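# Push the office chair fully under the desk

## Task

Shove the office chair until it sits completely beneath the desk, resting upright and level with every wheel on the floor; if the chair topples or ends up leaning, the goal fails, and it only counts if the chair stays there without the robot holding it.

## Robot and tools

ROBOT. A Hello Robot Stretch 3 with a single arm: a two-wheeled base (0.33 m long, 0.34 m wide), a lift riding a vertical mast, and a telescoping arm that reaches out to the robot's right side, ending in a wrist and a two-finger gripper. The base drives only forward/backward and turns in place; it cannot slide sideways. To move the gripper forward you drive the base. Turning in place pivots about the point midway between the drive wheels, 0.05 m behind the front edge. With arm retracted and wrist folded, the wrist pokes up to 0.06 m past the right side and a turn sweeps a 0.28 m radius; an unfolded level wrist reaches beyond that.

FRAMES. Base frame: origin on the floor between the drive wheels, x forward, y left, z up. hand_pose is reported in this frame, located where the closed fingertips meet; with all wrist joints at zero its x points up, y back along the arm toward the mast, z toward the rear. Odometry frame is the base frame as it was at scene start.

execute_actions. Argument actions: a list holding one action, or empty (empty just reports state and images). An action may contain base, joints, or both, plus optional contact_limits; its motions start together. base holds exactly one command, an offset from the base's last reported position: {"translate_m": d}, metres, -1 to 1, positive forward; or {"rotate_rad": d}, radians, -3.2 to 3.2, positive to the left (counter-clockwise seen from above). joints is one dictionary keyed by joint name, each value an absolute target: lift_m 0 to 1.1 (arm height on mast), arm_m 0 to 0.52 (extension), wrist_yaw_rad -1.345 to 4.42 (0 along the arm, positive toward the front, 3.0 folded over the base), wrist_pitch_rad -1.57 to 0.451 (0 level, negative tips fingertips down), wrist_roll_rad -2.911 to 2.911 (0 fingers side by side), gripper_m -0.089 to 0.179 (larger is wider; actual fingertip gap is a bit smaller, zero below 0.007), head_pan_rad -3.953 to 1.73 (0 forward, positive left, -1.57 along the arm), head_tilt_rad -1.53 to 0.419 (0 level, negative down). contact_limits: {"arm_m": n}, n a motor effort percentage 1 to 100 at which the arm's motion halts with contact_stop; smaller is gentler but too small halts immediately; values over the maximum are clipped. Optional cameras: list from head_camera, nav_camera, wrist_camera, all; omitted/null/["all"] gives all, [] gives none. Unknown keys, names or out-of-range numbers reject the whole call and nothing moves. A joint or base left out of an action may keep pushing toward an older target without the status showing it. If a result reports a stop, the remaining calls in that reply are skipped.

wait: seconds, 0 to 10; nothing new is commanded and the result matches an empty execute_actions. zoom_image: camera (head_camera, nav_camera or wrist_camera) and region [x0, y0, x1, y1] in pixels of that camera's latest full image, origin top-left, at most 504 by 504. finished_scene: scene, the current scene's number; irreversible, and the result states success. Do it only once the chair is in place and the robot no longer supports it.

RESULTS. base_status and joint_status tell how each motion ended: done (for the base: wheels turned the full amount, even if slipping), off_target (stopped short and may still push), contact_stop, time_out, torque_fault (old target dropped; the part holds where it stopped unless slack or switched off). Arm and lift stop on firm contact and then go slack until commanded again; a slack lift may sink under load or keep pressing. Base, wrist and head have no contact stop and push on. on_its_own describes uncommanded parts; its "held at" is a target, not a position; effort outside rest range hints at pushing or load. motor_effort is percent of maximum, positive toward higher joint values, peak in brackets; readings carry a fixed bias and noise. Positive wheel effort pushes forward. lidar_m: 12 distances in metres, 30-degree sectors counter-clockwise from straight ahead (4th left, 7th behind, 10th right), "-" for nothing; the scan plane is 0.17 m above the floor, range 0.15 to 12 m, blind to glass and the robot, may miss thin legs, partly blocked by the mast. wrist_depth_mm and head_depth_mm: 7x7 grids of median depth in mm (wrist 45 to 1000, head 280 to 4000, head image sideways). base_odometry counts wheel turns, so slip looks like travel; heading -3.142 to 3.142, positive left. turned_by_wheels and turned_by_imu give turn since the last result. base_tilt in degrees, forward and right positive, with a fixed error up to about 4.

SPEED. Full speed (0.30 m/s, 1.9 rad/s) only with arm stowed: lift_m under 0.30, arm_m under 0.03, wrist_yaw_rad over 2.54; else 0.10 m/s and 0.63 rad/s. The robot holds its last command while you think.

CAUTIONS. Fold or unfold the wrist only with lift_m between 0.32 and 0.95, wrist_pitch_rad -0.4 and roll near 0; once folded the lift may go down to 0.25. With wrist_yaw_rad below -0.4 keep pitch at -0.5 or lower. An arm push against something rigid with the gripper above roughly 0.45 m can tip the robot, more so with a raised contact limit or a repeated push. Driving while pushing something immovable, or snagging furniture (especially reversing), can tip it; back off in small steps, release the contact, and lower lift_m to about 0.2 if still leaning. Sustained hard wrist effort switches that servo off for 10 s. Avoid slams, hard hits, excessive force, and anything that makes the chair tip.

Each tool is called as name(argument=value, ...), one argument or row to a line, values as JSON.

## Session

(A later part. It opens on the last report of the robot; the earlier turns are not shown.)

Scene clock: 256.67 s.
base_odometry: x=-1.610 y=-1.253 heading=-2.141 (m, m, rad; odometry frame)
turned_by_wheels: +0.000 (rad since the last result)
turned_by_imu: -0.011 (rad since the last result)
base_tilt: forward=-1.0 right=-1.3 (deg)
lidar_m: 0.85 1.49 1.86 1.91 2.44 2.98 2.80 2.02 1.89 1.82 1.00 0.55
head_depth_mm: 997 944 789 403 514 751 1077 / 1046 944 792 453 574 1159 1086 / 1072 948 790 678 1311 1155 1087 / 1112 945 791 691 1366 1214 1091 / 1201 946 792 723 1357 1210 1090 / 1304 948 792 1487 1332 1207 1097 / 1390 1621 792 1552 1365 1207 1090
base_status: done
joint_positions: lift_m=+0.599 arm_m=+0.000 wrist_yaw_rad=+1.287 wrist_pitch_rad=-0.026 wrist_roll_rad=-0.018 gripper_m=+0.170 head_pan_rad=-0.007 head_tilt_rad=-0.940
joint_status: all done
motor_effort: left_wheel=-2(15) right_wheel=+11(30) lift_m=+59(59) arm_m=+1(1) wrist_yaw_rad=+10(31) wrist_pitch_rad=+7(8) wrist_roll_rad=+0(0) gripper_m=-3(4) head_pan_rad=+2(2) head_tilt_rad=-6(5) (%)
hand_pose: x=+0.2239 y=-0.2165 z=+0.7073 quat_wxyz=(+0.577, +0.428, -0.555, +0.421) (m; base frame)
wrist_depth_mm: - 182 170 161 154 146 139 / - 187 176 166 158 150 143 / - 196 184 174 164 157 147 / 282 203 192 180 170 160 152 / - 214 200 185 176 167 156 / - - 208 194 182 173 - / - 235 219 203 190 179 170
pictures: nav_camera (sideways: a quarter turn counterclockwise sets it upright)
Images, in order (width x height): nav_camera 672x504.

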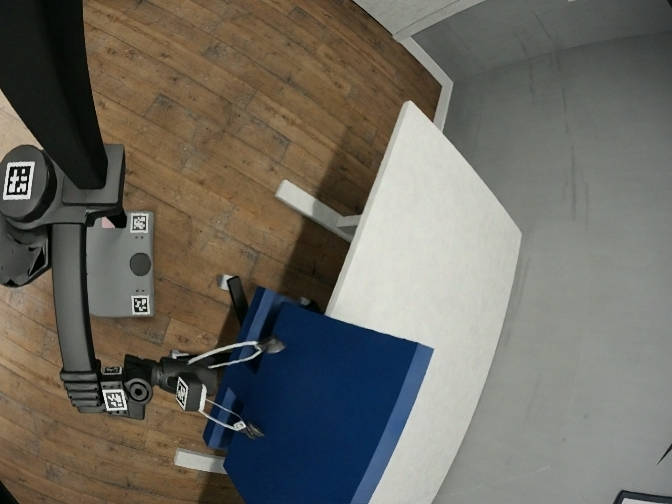

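execute_actions(
  actions=[
    {"base":{"translate_m":-0.06}},
  ],
  cameras=[],
)

execute_actions(
  actions=[
    {"base":{"rotate_rad":-0.4},"joints":{"wrist_yaw_rad":1.5}},
  ],
  cameras=["nav_camera","wrist_camera"],
)

Scene clock: 259.10 s.
base_odometry: x=-1.578 y=-1.202 heading=-2.141 (m, m, rad; odometry frame)
turned_by_wheels: +0.000 (rad since the last result)
turned_by_imu: +0.000 (rad since the last result)
base_tilt: forward=-1.0 right=-1.3 (deg)
lidar_m: 0.91 1.56 1.88 1.93 2.47 2.94 2.74 2.00 1.86 1.89 1.01 0.60
head_depth_mm: 1045 941 430 483 617 1062 1097 / 1075 945 456 524 687 1196 1088 / 1110 948 788 705 877 1167 1094 / 1141 944 788 1467 1356 1208 1088 / 1232 946 792 1461 1360 1203 1096 / 1359 949 792 1551 1367 1215 1097 / 1459 1649 831 1547 1358 1211 1088
base_status: done
joint_positions: lift_m=+0.599 arm_m=+0.000 wrist_yaw_rad=+1.298 wrist_pitch_rad=-0.022 wrist_roll_rad=-0.018 gripper_m=+0.170 head_pan_rad=-0.007 head_tilt_rad=-0.940
joint_status: not commanded
motor_effort: left_wheel=+0(6) right_wheel=+0(7) lift_m=+58(58) arm_m=+1(1) wrist_yaw_rad=+1(8) wrist_pitch_rad=+6(7) wrist_roll_rad=+0(0) gripper_m=+0(3) head_pan_rad=+2(2) head_tilt_rad=-6(7) (%)
hand_pose: x=+0.2248 y=-0.2137 z=+0.7082 quat_wxyz=(+0.573, +0.430, -0.553, +0.425) (m; base frame)
wrist_depth_mm: - 241 228 212 200 193 182 / - 251 233 220 207 197 188 / - 259 245 227 216 204 193 / 356 272 252 237 224 209 199 / - 782 262 247 233 220 205 / - - 274 257 238 226 - / - 949 426 268 250 234 222
pictures: none
No camera images: the call's "cameras" was empty. Leave "cameras" out to get every camera's image.

Scene clock: 260.73 s.
base_odometry: x=-1.578 y=-1.202 heading=-2.541 (m, m, rad; odometry frame)
turned_by_wheels: -0.400 (rad since the last result)
turned_by_imu: -0.402 (rad since the last result)
base_tilt: forward=-1.0 right=-1.3 (deg)
lidar_m: 0.60 0.91 1.75 1.88 1.98 2.77 2.94 2.54 1.92 1.87 1.03 0.60
head_depth_mm: 1049 943 441 526 718 1209 1122 / 1060 944 441 536 738 1167 1089 / 1065 941 442 545 843 1197 1097 / 1069 948 447 555 845 1187 1091 / 1063 944 467 666 1313 1189 1093 / 1073 945 790 708 1365 1206 1095 / 1076 947 791 721 1340 1205 1088
base_status: done
joint_positions: lift_m=+0.599 arm_m=+0.000 wrist_yaw_rad=+1.499 wrist_pitch_rad=-0.022 wrist_roll_rad=-0.018 gripper_m=+0.170 head_pan_rad=-0.007 head_tilt_rad=-0.940
joint_status: all done
motor_effort: left_wheel=+4(8) right_wheel=-5(9) lift_m=+58(58) arm_m=+1(1) wrist_yaw_rad=+1(1) wrist_pitch_rad=+6(6) wrist_roll_rad=+0(1) gripper_m=+0(0) head_pan_rad=+2(3) head_tilt_rad=-6(7) (%)
hand_pose: x=+0.2336 y=-0.1633 z=+0.7082 quat_wxyz=(+0.528, +0.483, -0.507, +0.480) (m; base frame)
wrist_depth_mm: 265 263 262 263 260 258 - / 277 272 272 271 269 267 - / 451 281 280 280 276 279 612 / 334 293 291 289 289 292 685 / 728 301 304 304 297 298 - / 779 - 315 310 314 310 - / - - 442 322 439 828 -
pictures: nav_camera (sideways: a quarter turn counterclockwise sets it upright), wrist_camera
Images, in order (width x height): nav_camera 672x504, wrist_camera 644x364.

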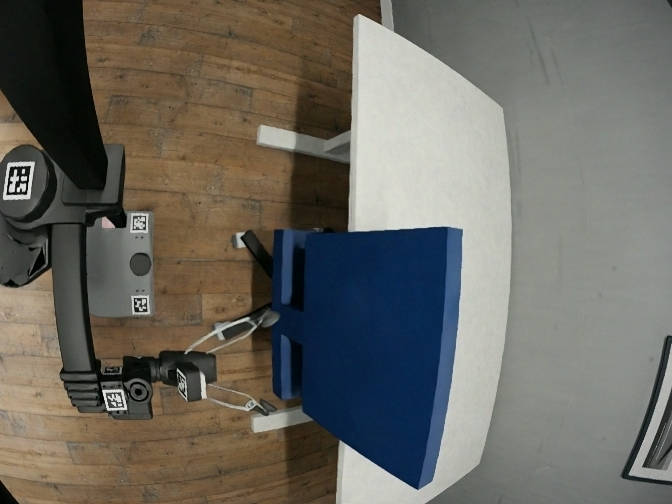

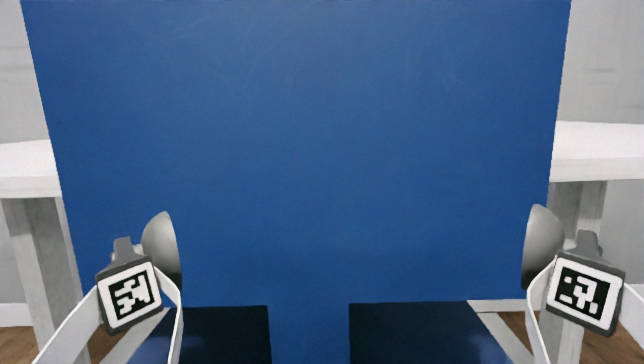

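execute_actions(
  actions=[
    {"base":{"rotate_rad":0.1},"joints":{"wrist_yaw_rad":1.42}},
  ],
  cameras=[],
)

execute_actions(
  actions=[
    {"base":{"translate_m":0.27}},
  ],
  cameras=["nav_camera"],
)

Scene clock: 262.07 s.
base_odometry: x=-1.578 y=-1.202 heading=-2.441 (m, m, rad; odometry frame)
turned_by_wheels: +0.100 (rad since the last result)
turned_by_imu: +0.101 (rad since the last result)
base_tilt: forward=-1.1 right=-1.3 (deg)
lidar_m: 1.20 0.91 1.91 1.88 2.06 2.97 2.94 2.14 1.88 1.87 1.01 0.60
head_depth_mm: 1031 944 431 507 681 1193 1125 / 1050 947 440 524 708 1147 1092 / 1058 946 441 543 836 1212 1096 / 1067 947 453 564 858 1185 1092 / 1090 947 791 707 1359 1205 1093 / 1100 948 791 721 1361 1209 1093 / 1106 944 793 1459 1340 1212 1087
base_status: done
joint_positions: lift_m=+0.599 arm_m=+0.000 wrist_yaw_rad=+1.422 wrist_pitch_rad=-0.022 wrist_roll_rad=-0.018 gripper_m=+0.170 head_pan_rad=-0.007 head_tilt_rad=-0.940
joint_status: all done
motor_effort: left_wheel=-4(4) right_wheel=+4(5) lift_m=+58(59) arm_m=+1(1) wrist_yaw_rad=-1(0) wrist_pitch_rad=+6(6) wrist_roll_rad=+1(0) gripper_m=+0(0) head_pan_rad=+2(2) head_tilt_rad=-7(7) (%)
hand_pose: x=+0.2314 y=-0.1829 z=+0.7082 quat_wxyz=(+0.546, +0.463, -0.525, +0.459) (m; base frame)
wrist_depth_mm: 256 255 250 248 246 245 - / 269 263 261 257 257 251 - / 443 272 267 267 262 260 450 / 331 281 276 274 271 266 304 / 750 291 288 284 280 279 748 / 788 - 298 296 294 290 - / - - 455 310 439 485 782
pictures: none
No camera images: the call's "cameras" was empty. Leave "cameras" out to get every camera's image.

Scene clock: 266.23 s.
base_odometry: x=-1.784 y=-1.376 heading=-2.442 (m, m, rad; odometry frame)
turned_by_wheels: +0.000 (rad since the last result)
turned_by_imu: -0.424 (rad since the last result)
base_tilt: forward=-1.2 right=-1.3 (deg)
lidar_m: 0.44 1.03 0.77 1.89 1.89 2.16 3.13 3.11 2.21 1.87 1.87 0.90
head_depth_mm: 1026 945 786 368 479 1177 1119 / 998 945 791 361 444 805 1065 / 970 949 791 362 415 705 1092 / 947 947 794 680 390 625 1092 / 927 950 791 679 366 580 1077 / 904 952 795 679 346 540 1092 / 881 949 793 680 335 1170 1091
base_status: translate_m off_target (by the wheels' count: +0.2698 of +0.2700)
joint_positions: lift_m=+0.599 arm_m=+0.001 wrist_yaw_rad=+1.768 wrist_pitch_rad=-0.032 wrist_roll_rad=-0.009 gripper_m=+0.170 head_pan_rad=-0.007 head_tilt_rad=-0.940
joint_status: not commanded
on_its_own: right_wheel is at rest, and its effort (+28) is outside its rest range (-18 to +18); wrist_yaw_rad is at rest, and its effort (-75) is outside its rest range (-12 to +12)
motor_effort: left_wheel=+17(28) right_wheel=+28(44) lift_m=+56(59) arm_m=-4(4) wrist_yaw_rad=-75(76) wrist_pitch_rad=+9(9) wrist_roll_rad=-3(4) gripper_m=-5(5) head_pan_rad=+2(2) head_tilt_rad=-6(7) (%)
hand_pose: x=+0.2291 y=-0.0956 z=+0.7058 quat_wxyz=(+0.460, +0.551, -0.437, +0.542) (m; base frame)
wrist_depth_mm: 147 147 149 150 151 153 153 / 151 152 154 155 156 157 159 / 157 158 160 160 162 164 165 / 163 162 165 167 167 170 170 / 168 168 172 173 175 177 177 / 174 - 179 179 183 183 - / 181 185 185 187 189 190 193
pictures: nav_camera (sideways: a quarter turn counterclockwise sets it upright)
Images, in order (width x height): nav_camera 672x504.

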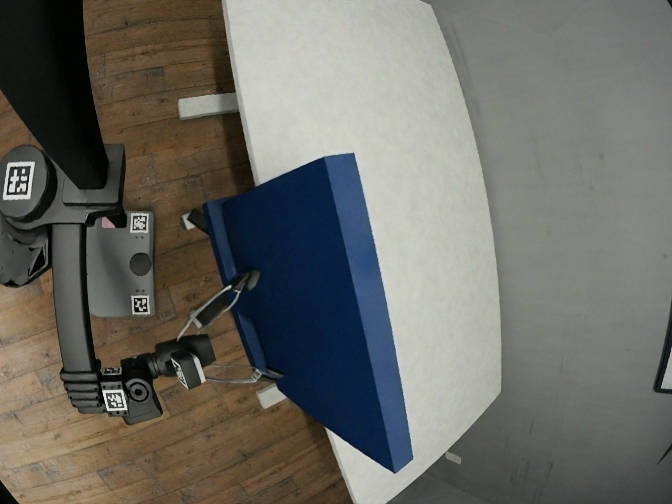

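It's stopped against the desk. Back off.

execute_actions(
  actions=[
    {"base":{"translate_m":-0.3},"joints":{"head_tilt_rad":-0.6,"head_pan_rad":0.3}},
  ],
  cameras=["nav_camera"],
)

Scene clock: 270.53 s.
base_odometry: x=-1.555 y=-1.183 heading=-2.442 (m, m, rad; odometry frame)
turned_by_wheels: +0.000 (rad since the last result)
turned_by_imu: -0.002 (rad since the last result)
base_tilt: forward=-1.0 right=-1.4 (deg)
lidar_m: 0.73 0.97 1.49 1.80 1.78 2.05 2.83 2.83 2.14 1.97 1.96 1.16
head_depth_mm: 1063 1183 1280 550 600 716 1135 / 1069 1188 1279 556 607 726 1124 / 1080 1189 1283 557 615 738 1132 / 1084 1199 1289 978 764 899 1149 / 1090 1209 1281 977 785 1409 1200 / 1092 1208 1291 972 781 1413 1197 / 1106 1223 1309 967 782 1369 1165
base_status: done
joint_positions: lift_m=+0.599 arm_m=+0.000 wrist_yaw_rad=+1.422 wrist_pitch_rad=-0.023 wrist_roll_rad=-0.012 gripper_m=+0.170 head_pan_rad=+0.293 head_tilt_rad=-0.605
joint_status: all done
motor_effort: left_wheel=+0(14) right_wheel=+0(25) lift_m=+56(56) arm_m=+0(4) wrist_yaw_rad=-1(76) wrist_pitch_rad=+6(10) wrist_roll_rad=-2(3) gripper_m=-1(5) head_pan_rad=+3(18) head_tilt_rad=+3(33) (%)
hand_pose: x=+0.2314 y=-0.1830 z=+0.7082 quat_wxyz=(+0.545, +0.465, -0.527, +0.458) (m; base frame)
wrist_depth_mm: 347 378 413 462 - - - / 360 384 426 482 - - - / 371 397 444 486 - - - / 377 407 452 502 - - - / 400 405 467 702 - - - / - - 500 583 - - - / - 457 491 - - - -
pictures: nav_camera (sideways: a quarter turn counterclockwise sets it upright)
Images, in order (width x height): nav_camera 672x504.

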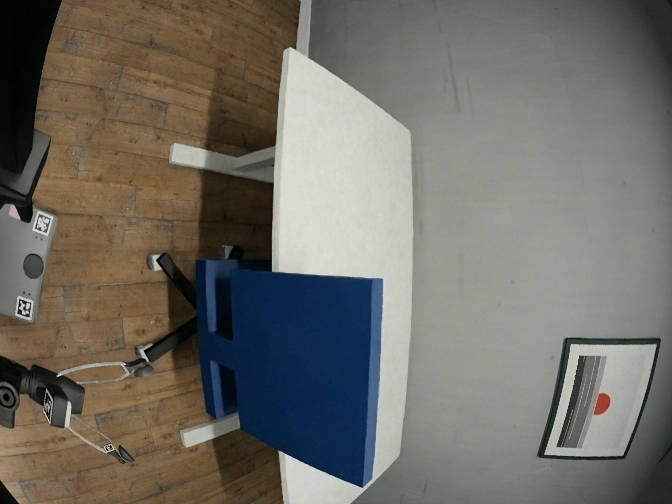

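finished_scene(
  scene=1,
)

The scene is finished: the task was done.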